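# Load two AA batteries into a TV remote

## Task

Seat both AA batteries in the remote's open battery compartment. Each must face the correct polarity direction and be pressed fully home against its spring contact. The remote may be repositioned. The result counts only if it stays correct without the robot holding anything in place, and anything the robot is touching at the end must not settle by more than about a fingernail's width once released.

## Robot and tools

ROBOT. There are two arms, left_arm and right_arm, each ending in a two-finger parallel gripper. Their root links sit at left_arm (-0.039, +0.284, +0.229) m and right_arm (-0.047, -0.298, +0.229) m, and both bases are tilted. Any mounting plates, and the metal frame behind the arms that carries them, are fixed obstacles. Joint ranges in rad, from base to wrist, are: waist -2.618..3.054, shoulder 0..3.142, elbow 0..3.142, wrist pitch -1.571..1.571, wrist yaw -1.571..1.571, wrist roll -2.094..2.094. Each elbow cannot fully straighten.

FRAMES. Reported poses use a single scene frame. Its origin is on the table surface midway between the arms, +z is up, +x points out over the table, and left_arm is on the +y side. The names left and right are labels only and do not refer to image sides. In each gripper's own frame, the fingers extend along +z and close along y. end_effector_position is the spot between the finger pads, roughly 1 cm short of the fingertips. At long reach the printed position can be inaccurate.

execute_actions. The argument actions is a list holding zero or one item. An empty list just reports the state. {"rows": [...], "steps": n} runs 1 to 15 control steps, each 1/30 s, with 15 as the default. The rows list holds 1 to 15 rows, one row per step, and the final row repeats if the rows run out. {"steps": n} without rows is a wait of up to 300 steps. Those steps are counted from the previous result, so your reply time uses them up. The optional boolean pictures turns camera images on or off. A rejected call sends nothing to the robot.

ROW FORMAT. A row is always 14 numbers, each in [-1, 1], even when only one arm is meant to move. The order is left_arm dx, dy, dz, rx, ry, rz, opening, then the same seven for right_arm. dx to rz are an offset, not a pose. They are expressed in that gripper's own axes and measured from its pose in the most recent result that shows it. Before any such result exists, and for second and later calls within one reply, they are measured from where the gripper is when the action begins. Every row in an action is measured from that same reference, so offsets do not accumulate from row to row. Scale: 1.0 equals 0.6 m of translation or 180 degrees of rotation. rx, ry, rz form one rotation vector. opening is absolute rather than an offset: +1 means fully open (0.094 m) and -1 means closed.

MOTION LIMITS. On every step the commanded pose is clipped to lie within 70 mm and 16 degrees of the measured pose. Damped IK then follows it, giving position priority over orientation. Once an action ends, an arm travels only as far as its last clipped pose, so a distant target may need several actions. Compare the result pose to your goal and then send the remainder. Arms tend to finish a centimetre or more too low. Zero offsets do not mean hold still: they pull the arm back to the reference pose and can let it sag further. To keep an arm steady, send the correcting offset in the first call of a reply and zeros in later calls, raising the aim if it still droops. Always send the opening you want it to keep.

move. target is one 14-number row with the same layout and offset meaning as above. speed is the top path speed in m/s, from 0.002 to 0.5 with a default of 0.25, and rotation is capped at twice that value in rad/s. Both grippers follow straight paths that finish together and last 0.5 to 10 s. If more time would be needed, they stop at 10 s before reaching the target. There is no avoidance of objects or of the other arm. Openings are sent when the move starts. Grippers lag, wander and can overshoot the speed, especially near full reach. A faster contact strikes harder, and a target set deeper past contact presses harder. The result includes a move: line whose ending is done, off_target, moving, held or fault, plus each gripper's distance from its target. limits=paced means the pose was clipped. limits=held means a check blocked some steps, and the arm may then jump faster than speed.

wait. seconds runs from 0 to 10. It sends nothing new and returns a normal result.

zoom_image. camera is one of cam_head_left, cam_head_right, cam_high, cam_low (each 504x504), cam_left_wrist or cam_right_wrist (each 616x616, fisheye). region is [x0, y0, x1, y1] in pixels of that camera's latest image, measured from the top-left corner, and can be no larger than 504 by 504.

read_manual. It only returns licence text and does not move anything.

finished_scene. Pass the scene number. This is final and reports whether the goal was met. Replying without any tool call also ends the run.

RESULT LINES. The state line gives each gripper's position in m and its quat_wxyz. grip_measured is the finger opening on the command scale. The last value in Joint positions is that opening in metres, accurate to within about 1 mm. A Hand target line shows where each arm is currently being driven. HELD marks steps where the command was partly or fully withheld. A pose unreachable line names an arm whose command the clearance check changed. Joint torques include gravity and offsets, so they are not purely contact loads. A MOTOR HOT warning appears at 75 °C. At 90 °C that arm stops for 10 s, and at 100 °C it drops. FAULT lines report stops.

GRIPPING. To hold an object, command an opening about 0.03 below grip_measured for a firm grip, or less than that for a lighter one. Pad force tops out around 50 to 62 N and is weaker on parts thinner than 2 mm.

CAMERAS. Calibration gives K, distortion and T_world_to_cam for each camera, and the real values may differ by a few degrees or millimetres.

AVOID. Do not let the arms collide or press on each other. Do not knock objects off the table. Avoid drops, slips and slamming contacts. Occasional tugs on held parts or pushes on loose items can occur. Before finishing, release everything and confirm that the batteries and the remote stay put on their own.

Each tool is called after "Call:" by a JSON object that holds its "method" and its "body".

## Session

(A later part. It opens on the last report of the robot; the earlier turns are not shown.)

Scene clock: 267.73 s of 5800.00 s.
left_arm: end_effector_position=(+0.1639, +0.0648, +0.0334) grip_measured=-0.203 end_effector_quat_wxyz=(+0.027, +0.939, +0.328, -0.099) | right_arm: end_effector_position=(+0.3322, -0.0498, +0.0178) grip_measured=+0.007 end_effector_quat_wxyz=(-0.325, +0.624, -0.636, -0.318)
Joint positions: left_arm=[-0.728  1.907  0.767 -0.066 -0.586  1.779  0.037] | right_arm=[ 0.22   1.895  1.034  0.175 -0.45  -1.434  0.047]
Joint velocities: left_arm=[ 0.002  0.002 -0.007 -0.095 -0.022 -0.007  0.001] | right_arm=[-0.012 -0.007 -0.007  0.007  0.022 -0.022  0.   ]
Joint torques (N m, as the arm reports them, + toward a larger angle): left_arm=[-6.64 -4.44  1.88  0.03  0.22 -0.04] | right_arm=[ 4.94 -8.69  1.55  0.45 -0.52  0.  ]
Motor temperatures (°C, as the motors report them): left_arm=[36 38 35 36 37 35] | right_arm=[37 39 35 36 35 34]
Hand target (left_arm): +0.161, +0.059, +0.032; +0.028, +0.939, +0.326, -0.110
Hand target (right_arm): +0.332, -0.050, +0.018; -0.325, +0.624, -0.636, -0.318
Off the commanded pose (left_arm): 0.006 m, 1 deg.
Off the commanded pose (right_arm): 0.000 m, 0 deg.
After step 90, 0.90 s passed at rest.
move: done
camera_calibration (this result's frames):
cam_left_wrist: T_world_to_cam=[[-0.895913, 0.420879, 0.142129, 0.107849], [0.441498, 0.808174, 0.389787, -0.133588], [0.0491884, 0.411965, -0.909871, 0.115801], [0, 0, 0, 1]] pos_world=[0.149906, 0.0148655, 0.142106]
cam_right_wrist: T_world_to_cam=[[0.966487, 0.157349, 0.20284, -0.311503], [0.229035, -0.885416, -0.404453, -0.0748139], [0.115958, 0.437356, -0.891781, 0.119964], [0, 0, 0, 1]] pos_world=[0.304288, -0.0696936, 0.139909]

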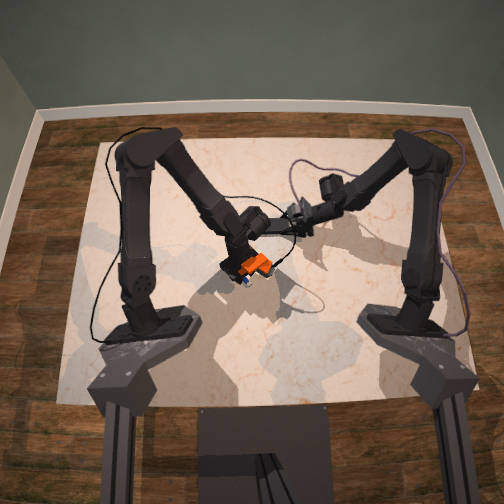

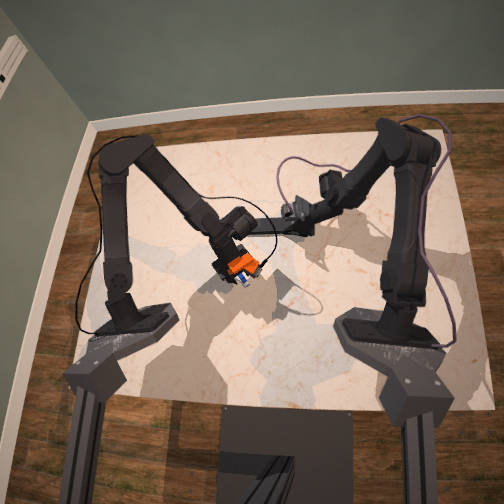

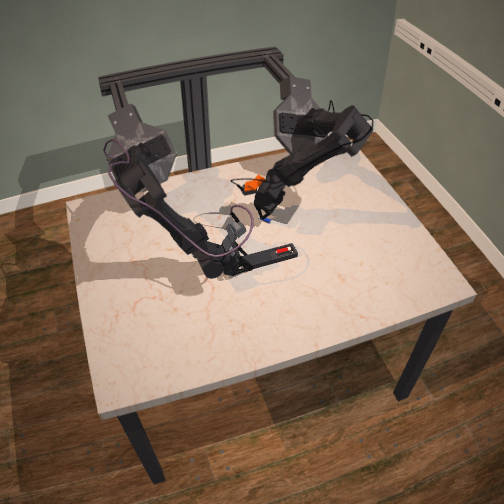

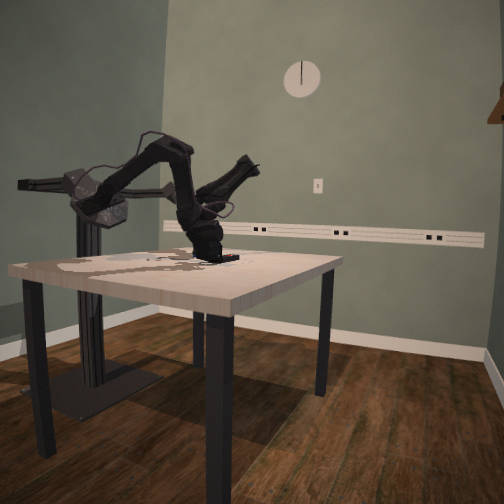

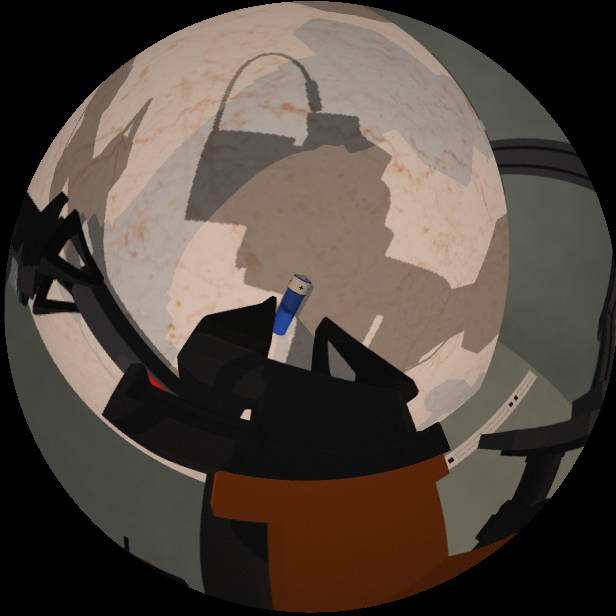

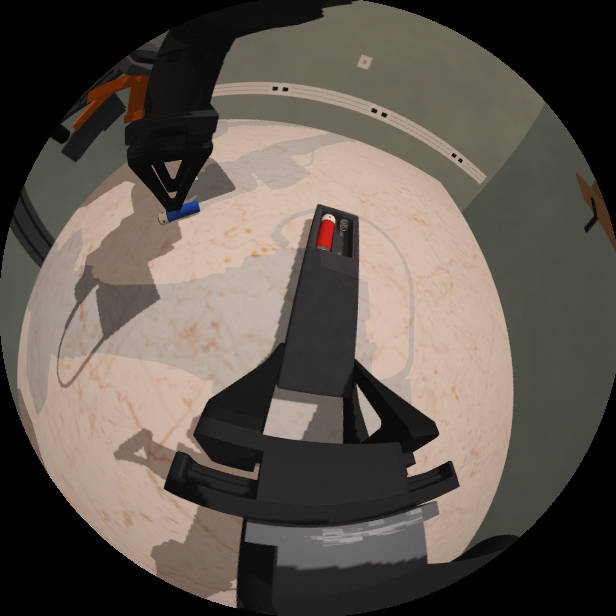

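Call:
{"method": "move", "body": {"target": [-0.006,0.003,0.031,0,0,0,-0.2,0,0,0,0,0,0,-0.02], "speed": 0.04}}

Call:
{"method": "zoom_image", "body": {"camera": "cam_left_wrist", "region": [200,200,400,400]}}

Scene clock: 270.37 s of 5800.00 s.
left_arm: end_effector_position=(+0.1575, +0.0645, +0.0175) grip_measured=-0.203 end_effector_quat_wxyz=(+0.022, +0.939, +0.329, -0.097) | right_arm: end_effector_position=(+0.3322, -0.0498, +0.0178) grip_measured=+0.007 end_effector_quat_wxyz=(-0.325, +0.624, -0.636, -0.318)
Joint positions: left_arm=[-0.704  1.969  0.767  0.003 -0.585  1.798  0.037] | right_arm=[ 0.22   1.895  1.034  0.175 -0.45  -1.434  0.047]
Joint velocities: left_arm=[-0.002 -0.012  0.007 -0.007  0.037  0.022  0.001] | right_arm=[ 0.002  0.012 -0.002  0.037  0.007  0.081 -0.001]
Joint torques (N m, as the arm reports them, + toward a larger angle): left_arm=[-6.57 -4.91  1.15  0.23  0.13  0.09] | right_arm=[ 4.96 -8.66  1.57  0.45 -0.53 -0.02]
Motor temperatures (°C, as the motors report them): left_arm=[36 38 35 36 37 35] | right_arm=[37 39 35 36 35 34]
Hand target (left_arm): +0.159, +0.059, +0.016; +0.027, +0.939, +0.327, -0.098
Hand target (right_arm): +0.332, -0.050, +0.018; -0.325, +0.624, -0.636, -0.318
Off the commanded pose (left_arm): 0.006 m, 1 deg.
Off the commanded pose (right_arm): 0.000 m, 0 deg.
move: done
camera_calibration (this result's frames):
cam_left_wrist: T_world_to_cam=[[-0.896574, 0.417537, 0.147708, 0.104712], [0.440353, 0.804724, 0.398131, -0.124093], [0.0473703, 0.421998, -0.905358, 0.101417], [0, 0, 0, 1]] pos_world=[0.143723, 0.0133421, 0.125757]
cam_right_wrist: T_world_to_cam=[[0.966487, 0.157349, 0.20284, -0.311503], [0.229035, -0.885416, -0.404453, -0.0748139], [0.115958, 0.437356, -0.891781, 0.119964], [0, 0, 0, 1]] pos_world=[0.304288, -0.0696936, 0.139909]

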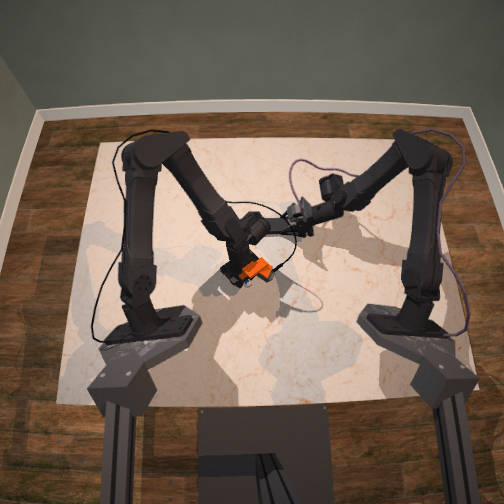

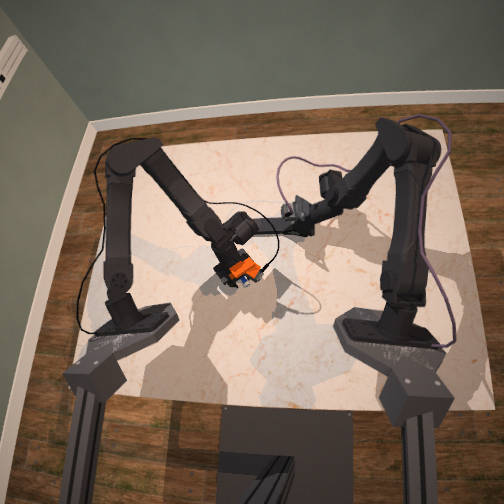

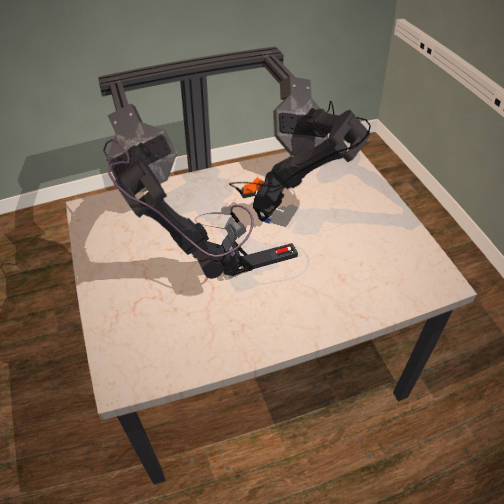

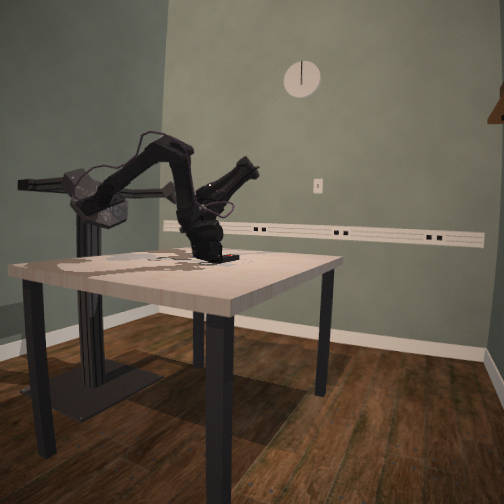

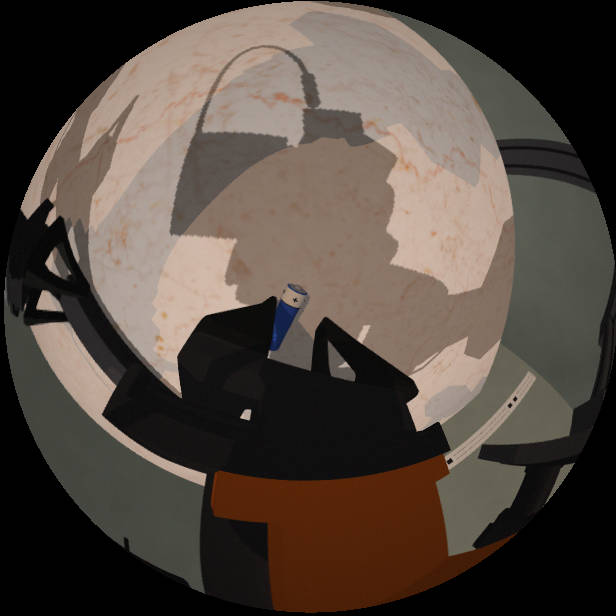

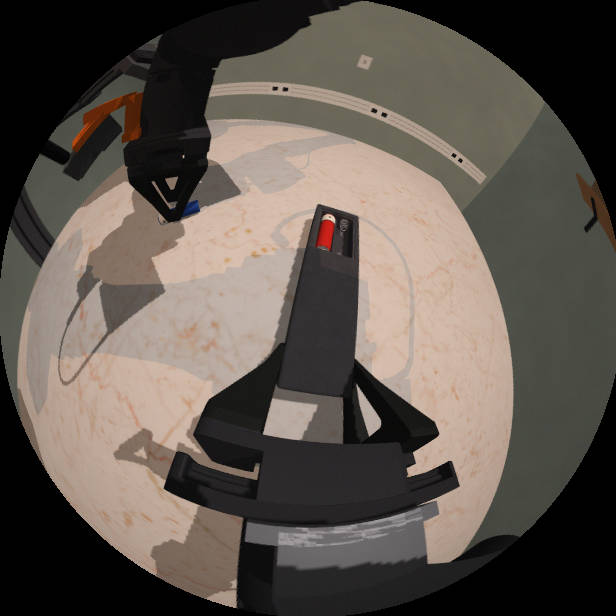

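Region (200, 200, 400, 400) of cam_left_wrist's 616x616 image, scaled by 2.520, with more detail than that image has.

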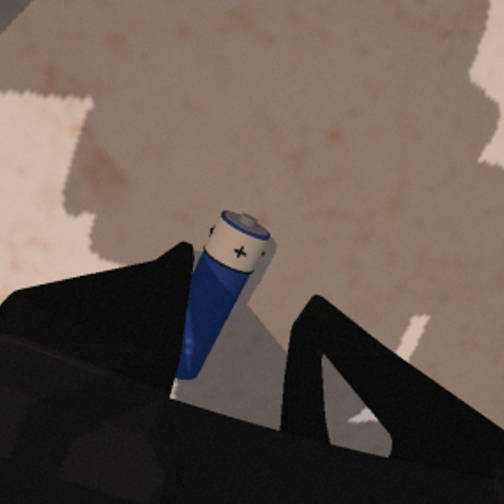

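Centering on the battery with the wrist, then closing.

Call:
{"method": "move", "body": {"target": [0,0.013,0.003,-0.011,0,0,-0.2,0,0,0,0,0,0,-0.02], "speed": 0.04}}

Call:
{"method": "execute_actions", "body": {"actions": [{"rows":[[0,0,0,0,0,0,-0.3,0,0,0,0,0,0,-0.02],[0,0,0,0,0,0,-0.38,0,0,0,0,0,0,-0.02],[0,0,0,0,0,0,-0.46,0,0,0,0,0,0,-0.02],[0,0,0,0,0,0,-0.53,0,0,0,0,0,0,-0.02],[0,0,0,0,0,0,-0.59,0,0,0,0,0,0,-0.02],[0,0,0,0,0,0,-0.64,0,0,0,0,0,0,-0.02],[0,0,0,0,0,0,-0.68,0,0,0,0,0,0,-0.02],[0,0,0,0,0,0,-0.71,0,0,0,0,0,0,-0.02],[0,0,0,0,0,0,-0.74,0,0,0,0,0,0,-0.02]],"steps":15}], "pictures": false}}

Call:
{"method": "move", "body": {"target": [0,0,-0.07,0,0,0,-0.74,0,0,0,0,0,0,-0.02], "speed": 0.1}}

Call:
{"method": "zoom_image", "body": {"camera": "cam_left_wrist", "region": [200,200,400,400]}}

Scene clock: 274.47 s of 5800.00 s.
left_arm: end_effector_position=(+0.1651, +0.0586, +0.0170) grip_measured=-0.203 end_effector_quat_wxyz=(+0.037, +0.938, +0.335, -0.087) | right_arm: end_effector_position=(+0.3322, -0.0498, +0.0178) grip_measured=+0.007 end_effector_quat_wxyz=(-0.325, +0.624, -0.636, -0.318)
Joint positions: left_arm=[-0.704  1.969  0.767  0.047 -0.585  1.814  0.037] | right_arm=[ 0.22   1.895  1.034  0.175 -0.45  -1.434  0.047]
Joint velocities: left_arm=[-0.007 -0.002 -0.012  0.022 -0.051  0.022  0.001] | right_arm=[ 0.007 -0.022 -0.002 -0.095  0.037 -0.022 -0.001]
Joint torques (N m, as the arm reports them, + toward a larger angle): left_arm=[-6.35 -5.52  0.01  0.22  0.14  0.07] | right_arm=[ 4.97 -8.72  1.57  0.45 -0.52 -0.01]
Motor temperatures (°C, as the motors report them): left_arm=[36 38 35 36 37 35] | right_arm=[37 39 35 36 35 34]
Hand target (left_arm): +0.162, +0.058, +0.016; +0.038, +0.938, +0.331, -0.091
Hand target (right_arm): +0.332, -0.050, +0.018; -0.325, +0.624, -0.636, -0.318
Off the commanded pose (left_arm): 0.003 m, 1 deg.
Off the commanded pose (right_arm): 0.000 m, 0 deg.
After step 90, 0.30 s passed at rest.
move: done
camera_calibration (this result's frames):
cam_left_wrist: T_world_to_cam=[[-0.906451, 0.406613, 0.114071, 0.116959], [0.41705, 0.819386, 0.393288, -0.119404], [0.0664481, 0.40407, -0.912311, 0.101128], [0, 0, 0, 1]] pos_world=[0.149095, 0.00941778, 0.125879]
cam_right_wrist: T_world_to_cam=[[0.966487, 0.157349, 0.20284, -0.311503], [0.229035, -0.885416, -0.404453, -0.0748139], [0.115958, 0.437356, -0.891781, 0.119964], [0, 0, 0, 1]] pos_world=[0.304288, -0.0696936, 0.139909]

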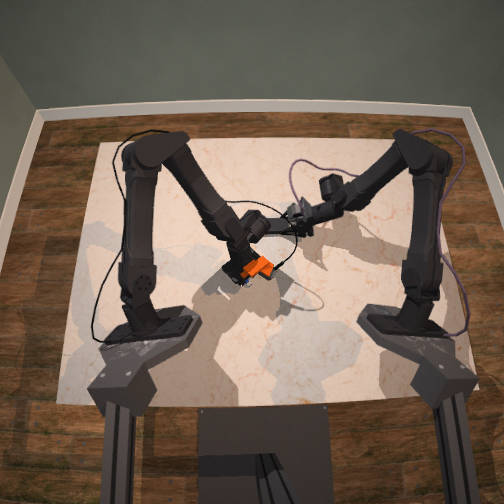

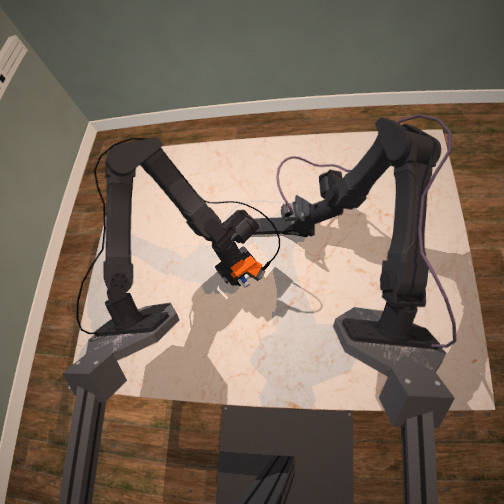

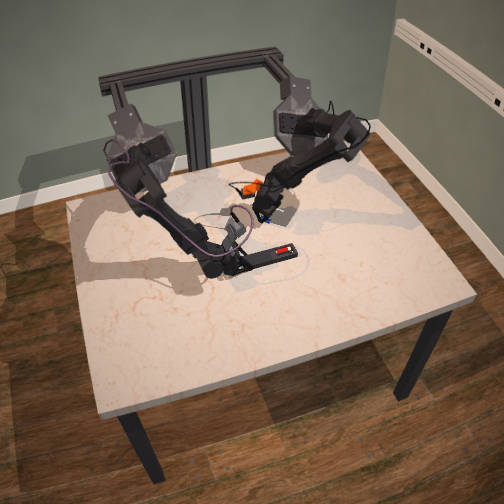

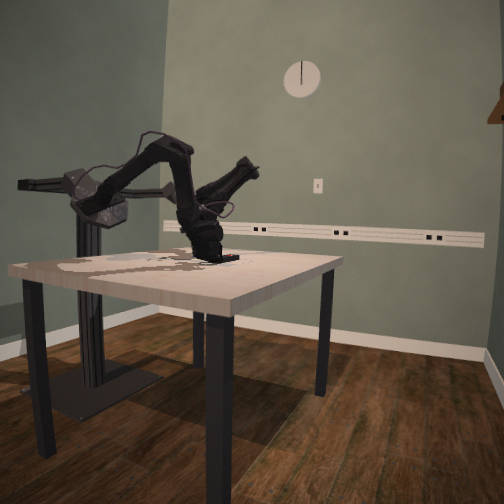

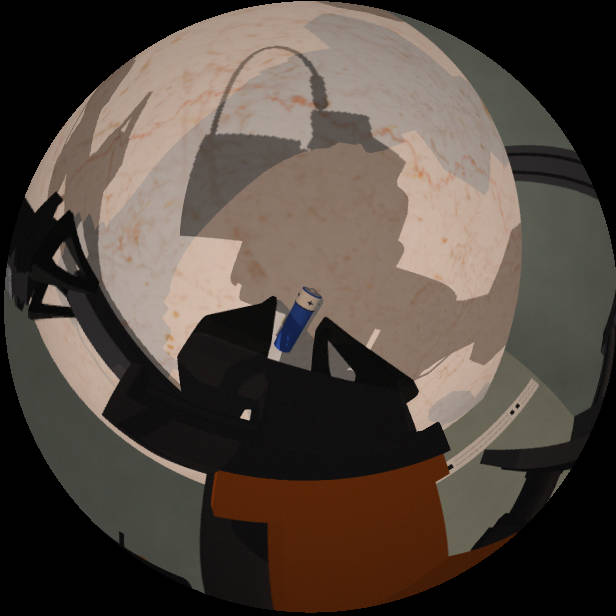

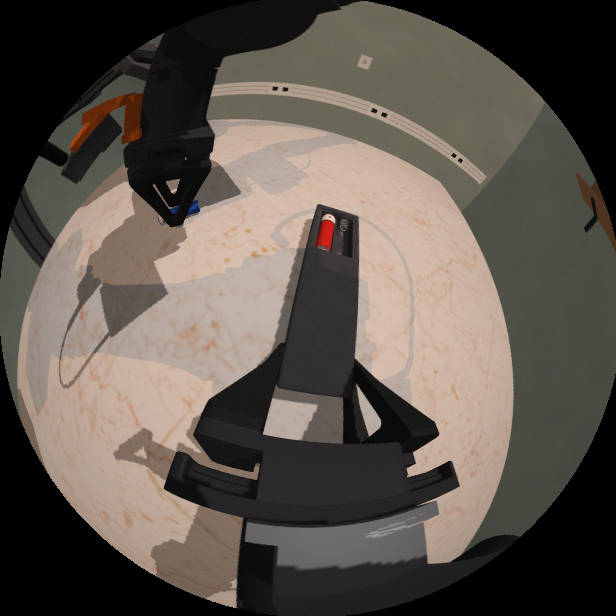

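Scene clock: 274.97 s of 5800.00 s.
left_arm: end_effector_position=(+0.1651, +0.0586, +0.0170) grip_measured=-0.713 end_effector_quat_wxyz=(+0.037, +0.938, +0.335, -0.087) | right_arm: end_effector_position=(+0.3322, -0.0498, +0.0178) grip_measured=+0.007 end_effector_quat_wxyz=(-0.325, +0.624, -0.636, -0.318)
Joint positions: left_arm=[-0.704  1.969  0.767  0.047 -0.585  1.814  0.013] | right_arm=[ 0.22   1.895  1.034  0.175 -0.45  -1.434  0.047]
Joint velocities: left_arm=[ 0.002 -0.017 -0.002 -0.051  0.007  0.051  0.001] | right_arm=[-0.002 -0.007 -0.017 -0.007  0.037 -0.022  0.001]
Joint torques (N m, as the arm reports them, + toward a larger angle): left_arm=[-6.57 -6.04  0.27  0.2   0.06  0.01] | right_arm=[ 4.96 -8.71  1.58  0.45 -0.53 -0.01]
Motor temperatures (°C, as the motors report them): left_arm=[36 38 35 36 37 35] | right_arm=[37 39 35 36 35 34]
Hand target (left_arm): +0.165, +0.059, +0.017; +0.037, +0.938, +0.335, -0.087
Hand target (right_arm): +0.332, -0.050, +0.018; -0.325, +0.624, -0.636, -0.318
Off the commanded pose (left_arm): 0.000 m, 0 deg.
Off the commanded pose (right_arm): 0.000 m, 0 deg.
Steps of this call (steps 1 to 15: all 15 steps of this action). Readings (end_effector_position):
1: left_arm (+0.1651, +0.0586, +0.0170) | right_arm (+0.3322, -0.0498, +0.0178)
2: left_arm (+0.1651, +0.0586, +0.0170) | right_arm (+0.3322, -0.0498, +0.0178)
4: left_arm (+0.1651, +0.0586, +0.0170) | right_arm (+0.3322, -0.0498, +0.0178)
8: left_arm (+0.1651, +0.0586, +0.0170) | right_arm (+0.3322, -0.0498, +0.0178)
15: the state above

Scene clock: 276.23 s of 5800.00 s.
left_arm: end_effector_position=(+0.1742, +0.0634, +0.0534) grip_measured=-0.713 end_effector_quat_wxyz=(+0.036, +0.935, +0.341, -0.088) | right_arm: end_effector_position=(+0.3322, -0.0498, +0.0178) grip_measured=+0.007 end_effector_quat_wxyz=(-0.325, +0.624, -0.636, -0.318)
Joint positions: left_arm=[-0.769  1.837  0.767 -0.128 -0.61   1.728  0.013] | right_arm=[ 0.22   1.895  1.034  0.175 -0.45  -1.434  0.047]
Joint velocities: left_arm=[ 0.012 -0.002 -0.002 -0.066 -0.037  0.081  0.   ] | right_arm=[-0.007 -0.002  0.012  0.022 -0.022  0.007  0.   ]
Joint torques (N m, as the arm reports them, + toward a larger angle): left_arm=[-7.87 -6.71  0.43  0.07  0.03 -0.05] | right_arm=[ 4.98 -8.68  1.54  0.45 -0.52 -0.01]
Motor temperatures (°C, as the motors report them): left_arm=[36 38 35 36 37 35] | right_arm=[37 39 35 36 35 34]
Hand target (left_arm): +0.171, +0.063, +0.059; +0.037, +0.937, +0.335, -0.089
Hand target (right_arm): +0.332, -0.050, +0.018; -0.325, +0.624, -0.636, -0.318
Off the commanded pose (left_arm): 0.006 m, 1 deg.
Off the commanded pose (right_arm): 0.000 m, 0 deg.
move: done
camera_calibration (this result's frames):
cam_left_wrist: T_world_to_cam=[[-0.911074, 0.395316, 0.116916, 0.120467], [0.407945, 0.823715, 0.393795, -0.140159], [0.0593677, 0.406472, -0.911733, 0.132791], [0, 0, 0, 1]] pos_world=[0.159048, 0.0138523, 0.162179]
cam_right_wrist: T_world_to_cam=[[0.966487, 0.157349, 0.20284, -0.311503], [0.229035, -0.885416, -0.404453, -0.0748139], [0.115958, 0.437356, -0.891781, 0.119964], [0, 0, 0, 1]] pos_world=[0.304288, -0.0696936, 0.139909]

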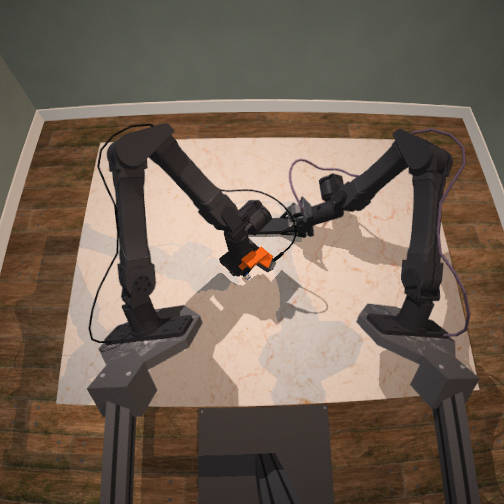

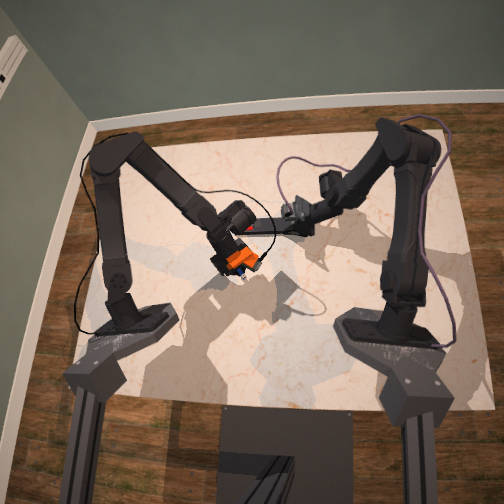

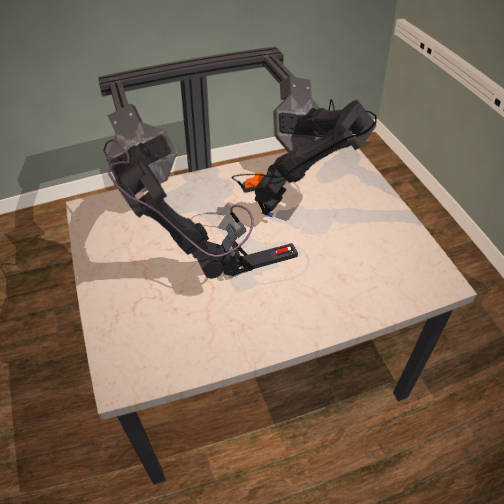

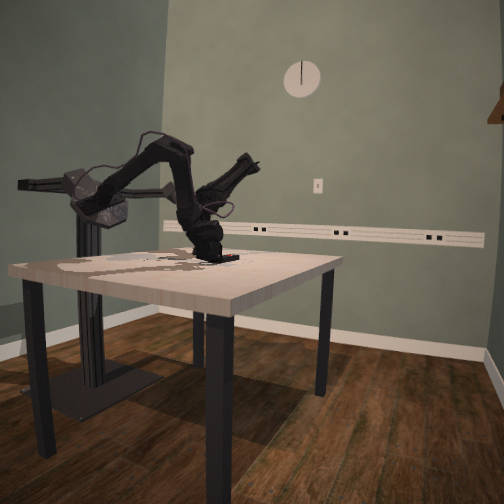

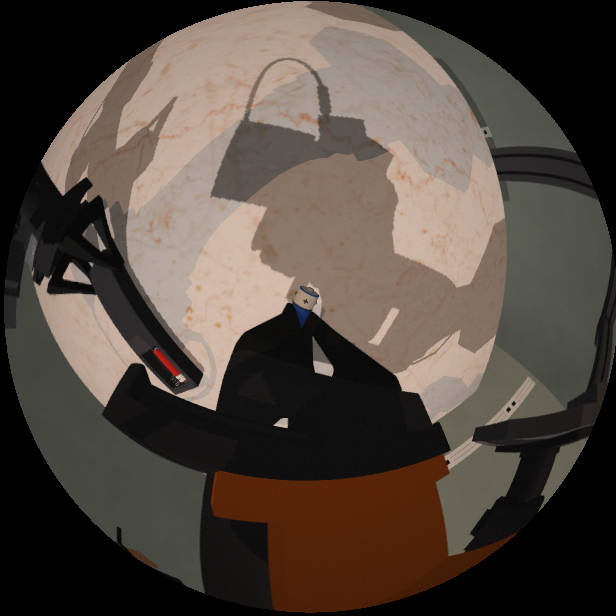

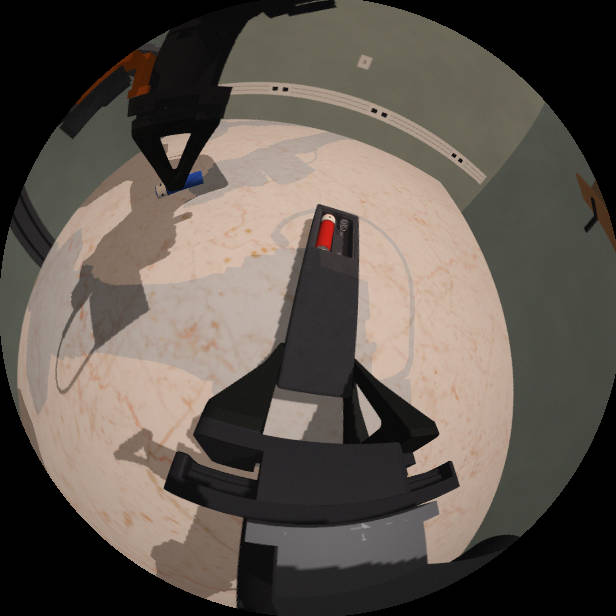

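Region (200, 200, 400, 400) of cam_left_wrist's 616x616 image, scaled by 2.520, with more detail than that image has.

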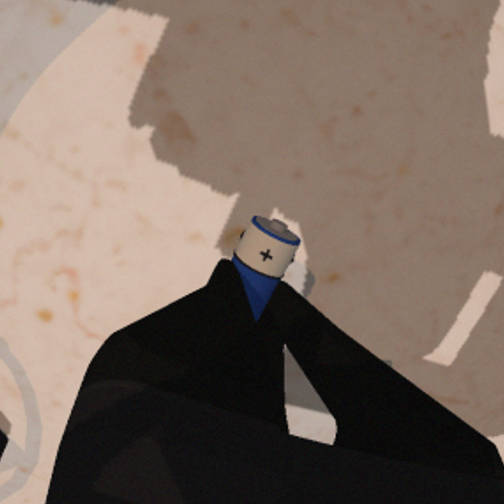

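Call:
{"method": "move", "body": {"target": [0.205,0.213,-0.058,-0.102,-0.114,-0.259,-0.74,0,0,0,0,0,0,-0.02], "speed": 0.2}}

Call:
{"method": "zoom_image", "body": {"camera": "cam_right_wrist", "region": [280,150,400,270]}}

Call:
{"method": "zoom_image", "body": {"camera": "cam_high", "region": [250,210,320,280]}}

Scene clock: 285.17 s of 5800.00 s.
left_arm: end_effector_position=(+0.3432, +0.0566, +0.0572) grip_measured=-0.713 end_effector_quat_wxyz=(+0.183, +0.691, +0.673, -0.190) | right_arm: end_effector_position=(+0.3322, -0.0498, +0.0178) grip_measured=+0.007 end_effector_quat_wxyz=(-0.325, +0.624, -0.636, -0.318)
Joint positions: left_arm=[-0.433  1.703  1.06  -0.128 -0.107  1.338  0.013] | right_arm=[ 0.22   1.895  1.034  0.175 -0.45  -1.434  0.047]
Joint velocities: left_arm=[-0.002  0.002 -0.007 -0.007 -0.051 -0.037 -0.   ] | right_arm=[-0.012  0.007 -0.007 -0.007 -0.007  0.081 -0.001]
Joint torques (N m, as the arm reports them, + toward a larger angle): left_arm=[-5.91 -8.52  3.74  0.59  0.44 -0.06] | right_arm=[ 5.   -8.68  1.59  0.45 -0.52 -0.01]
Motor temperatures (°C, as the motors report them): left_arm=[37 38 35 36 37 35] | right_arm=[37 40 35 36 35 34]
Hand target (left_arm): +0.356, +0.051, +0.065; +0.202, +0.682, +0.676, -0.194
Hand target (right_arm): +0.332, -0.050, +0.018; -0.325, +0.624, -0.636, -0.318
Off the commanded pose (left_arm): 0.016 m, 3 deg.
Off the commanded pose (right_arm): 0.000 m, 0 deg.
After step 90, 3.07 s passed at rest.
move: off_target (left_arm)
camera_calibration (this result's frames):
cam_left_wrist: T_world_to_cam=[[-0.896972, -0.35092, 0.268881, 0.305408], [-0.339161, 0.936353, 0.0906218, 0.0623651], [-0.283568, -0.00990865, -0.958901, 0.272944], [0, 0, 0, 1]] pos_world=[0.372493, 0.0514824, 0.173956]
cam_right_wrist: T_world_to_cam=[[0.966487, 0.157349, 0.20284, -0.311503], [0.229035, -0.885416, -0.404453, -0.0748139], [0.115958, 0.437356, -0.891781, 0.119964], [0, 0, 0, 1]] pos_world=[0.304288, -0.0696936, 0.139909]

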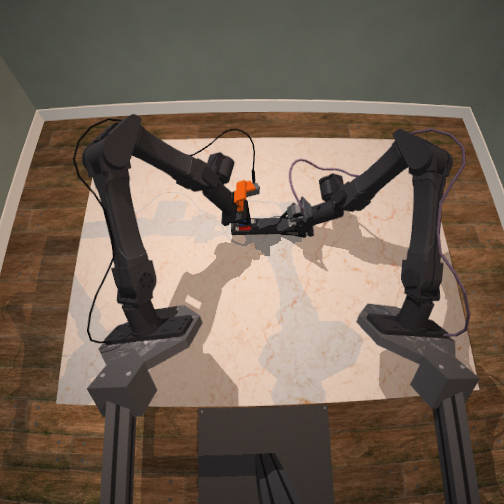

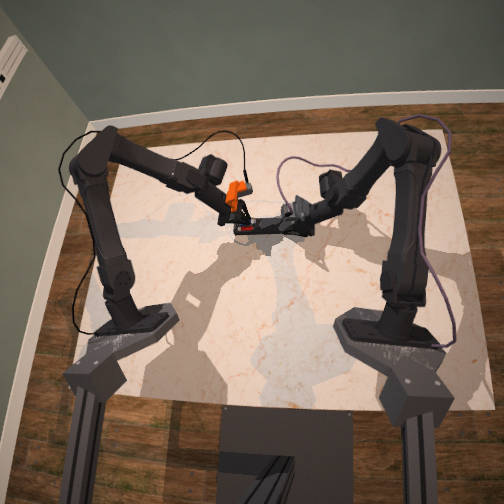

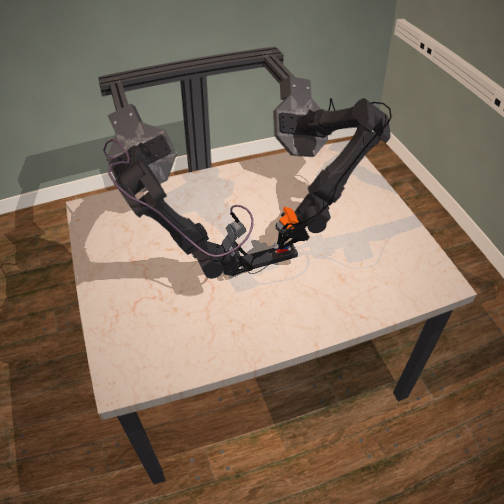

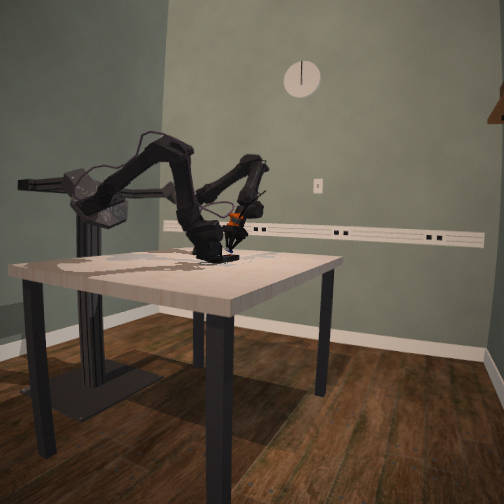

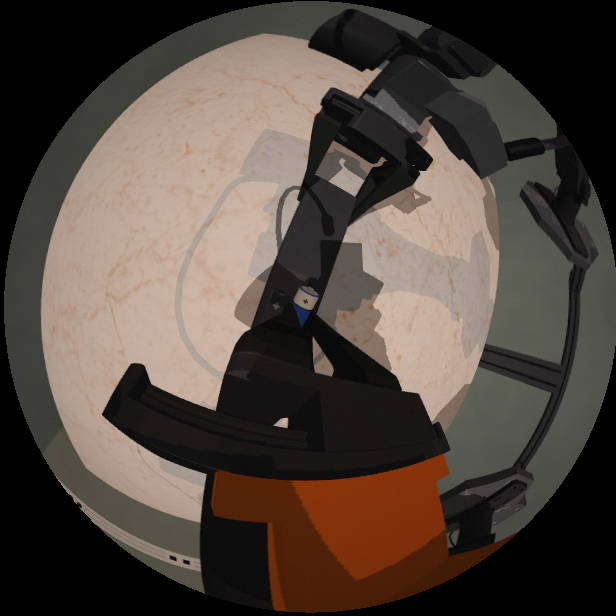

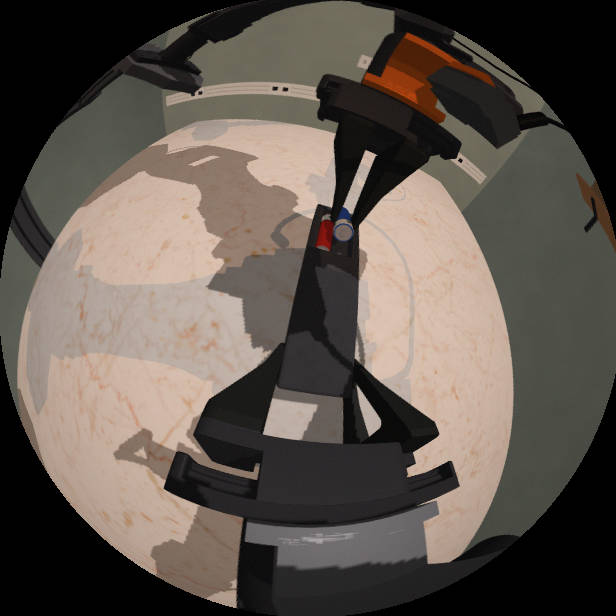

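Region (280, 150, 400, 270) of cam_right_wrist's 616x616 image, scaled by 4.200, with more detail than that image has.

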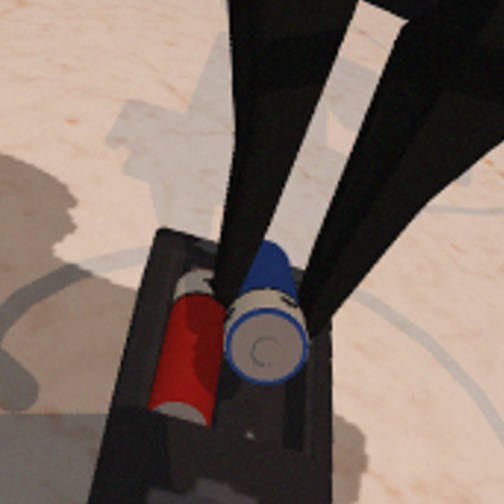

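Region (250, 210, 320, 280) of cam_high's 504x504 image, scaled by 7.200, with more detail than that image has.

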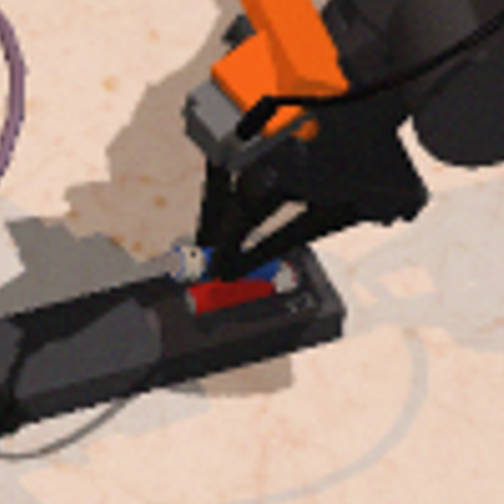

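Call:
{"method": "execute_actions", "body": {"actions": []}}

Scene clock: 292.57 s of 5800.00 s.
left_arm: end_effector_position=(+0.3432, +0.0564, +0.0573) grip_measured=-0.713 end_effector_quat_wxyz=(+0.183, +0.690, +0.674, -0.191) | right_arm: end_effector_position=(+0.3322, -0.0498, +0.0178) grip_measured=+0.007 end_effector_quat_wxyz=(-0.325, +0.624, -0.636, -0.318)
Joint positions: left_arm=[-0.433  1.703  1.06  -0.128 -0.106  1.336  0.014] | right_arm=[ 0.22   1.895  1.034  0.175 -0.45  -1.434  0.047]
Joint velocities: left_arm=[-0.007 -0.012 -0.012  0.037 -0.066 -0.051  0.   ] | right_arm=[-0.017 -0.002 -0.012  0.037 -0.051  0.007 -0.001]
Joint torques (N m, as the arm reports them, + toward a larger angle): left_arm=[-5.95 -8.52  3.76  0.57  0.44 -0.05] | right_arm=[ 4.97 -8.7   1.58  0.45 -0.52 -0.01]
Motor temperatures (°C, as the motors report them): left_arm=[36 38 36 36 37 35] | right_arm=[37 40 35 36 35 34]
Hand target (left_arm): +0.356, +0.051, +0.065; +0.202, +0.682, +0.676, -0.194
Hand target (right_arm): +0.332, -0.050, +0.018; -0.325, +0.624, -0.636, -0.318
Off the commanded pose (left_arm): 0.016 m, 3 deg.
Off the commanded pose (right_arm): 0.000 m, 0 deg.
Steps of this call (steps 1 to 90: nothing new was sent; then 4.40 s passed at rest). Readings (end_effector_position):
1: left_arm (+0.3432, +0.0566, +0.0572) | right_arm (+0.3322, -0.0498, +0.0178)
2: left_arm (+0.3432, +0.0565, +0.0572) | right_arm (+0.3322, -0.0498, +0.0178)
4: left_arm (+0.3432, +0.0565, +0.0573) | right_arm (+0.3322, -0.0498, +0.0178)
8: left_arm (+0.3432, +0.0564, +0.0573) | right_arm (+0.3322, -0.0498, +0.0178)
90: the state above
camera_calibration (this result's frames):
cam_left_wrist: T_world_to_cam=[[-0.895934, -0.352141, 0.270739, 0.304837], [-0.340705, 0.935873, 0.0897891, 0.0631458], [-0.284996, -0.0117972, -0.958456, 0.273623], [0, 0, 0, 1]] pos_world=[0.37261, 0.0514771, 0.174054]
cam_right_wrist: T_world_to_cam=[[0.966487, 0.157349, 0.20284, -0.311503], [0.229035, -0.885416, -0.404453, -0.0748139], [0.115958, 0.437356, -0.891781, 0.119964], [0, 0, 0, 1]] pos_world=[0.304288, -0.0696936, 0.139909]

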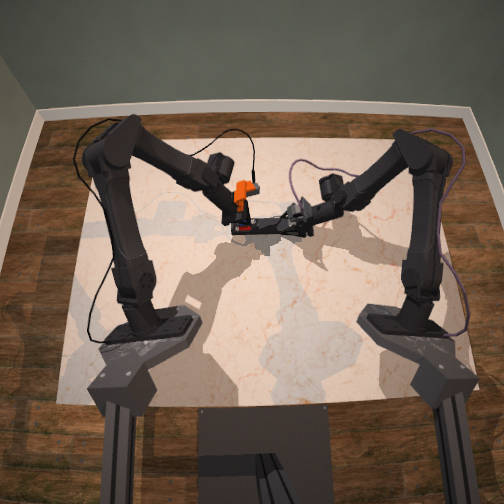

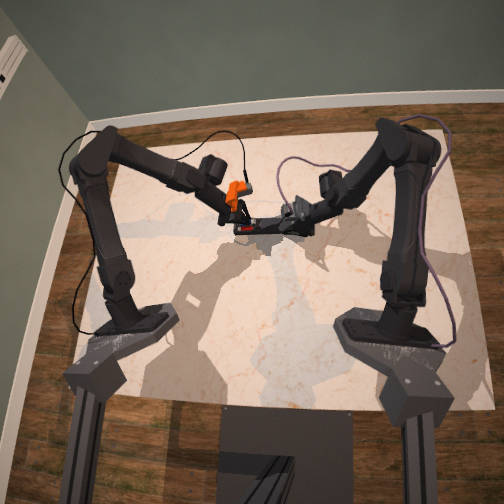

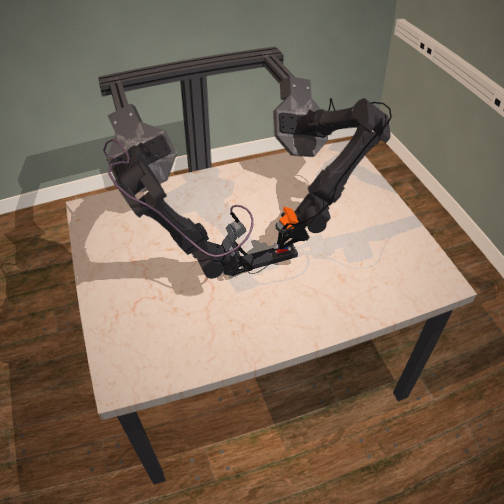

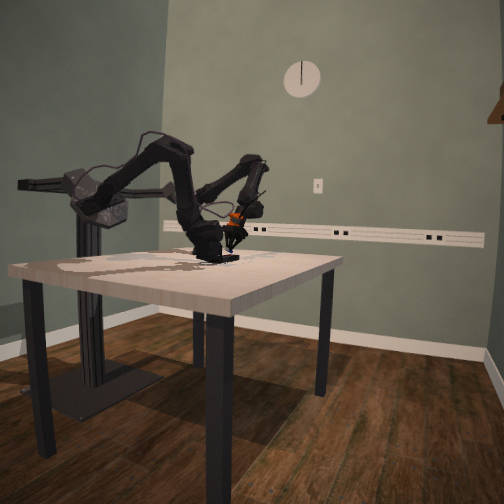

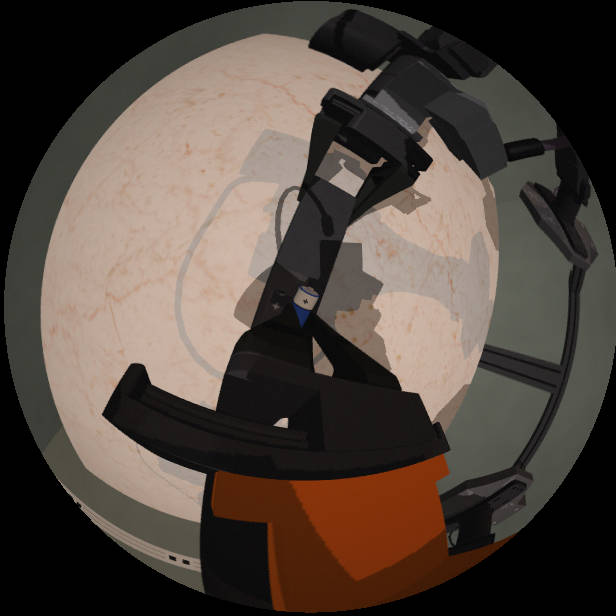

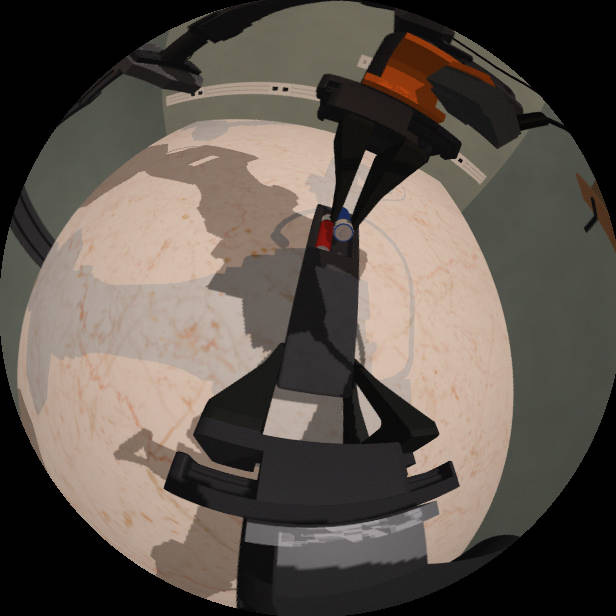

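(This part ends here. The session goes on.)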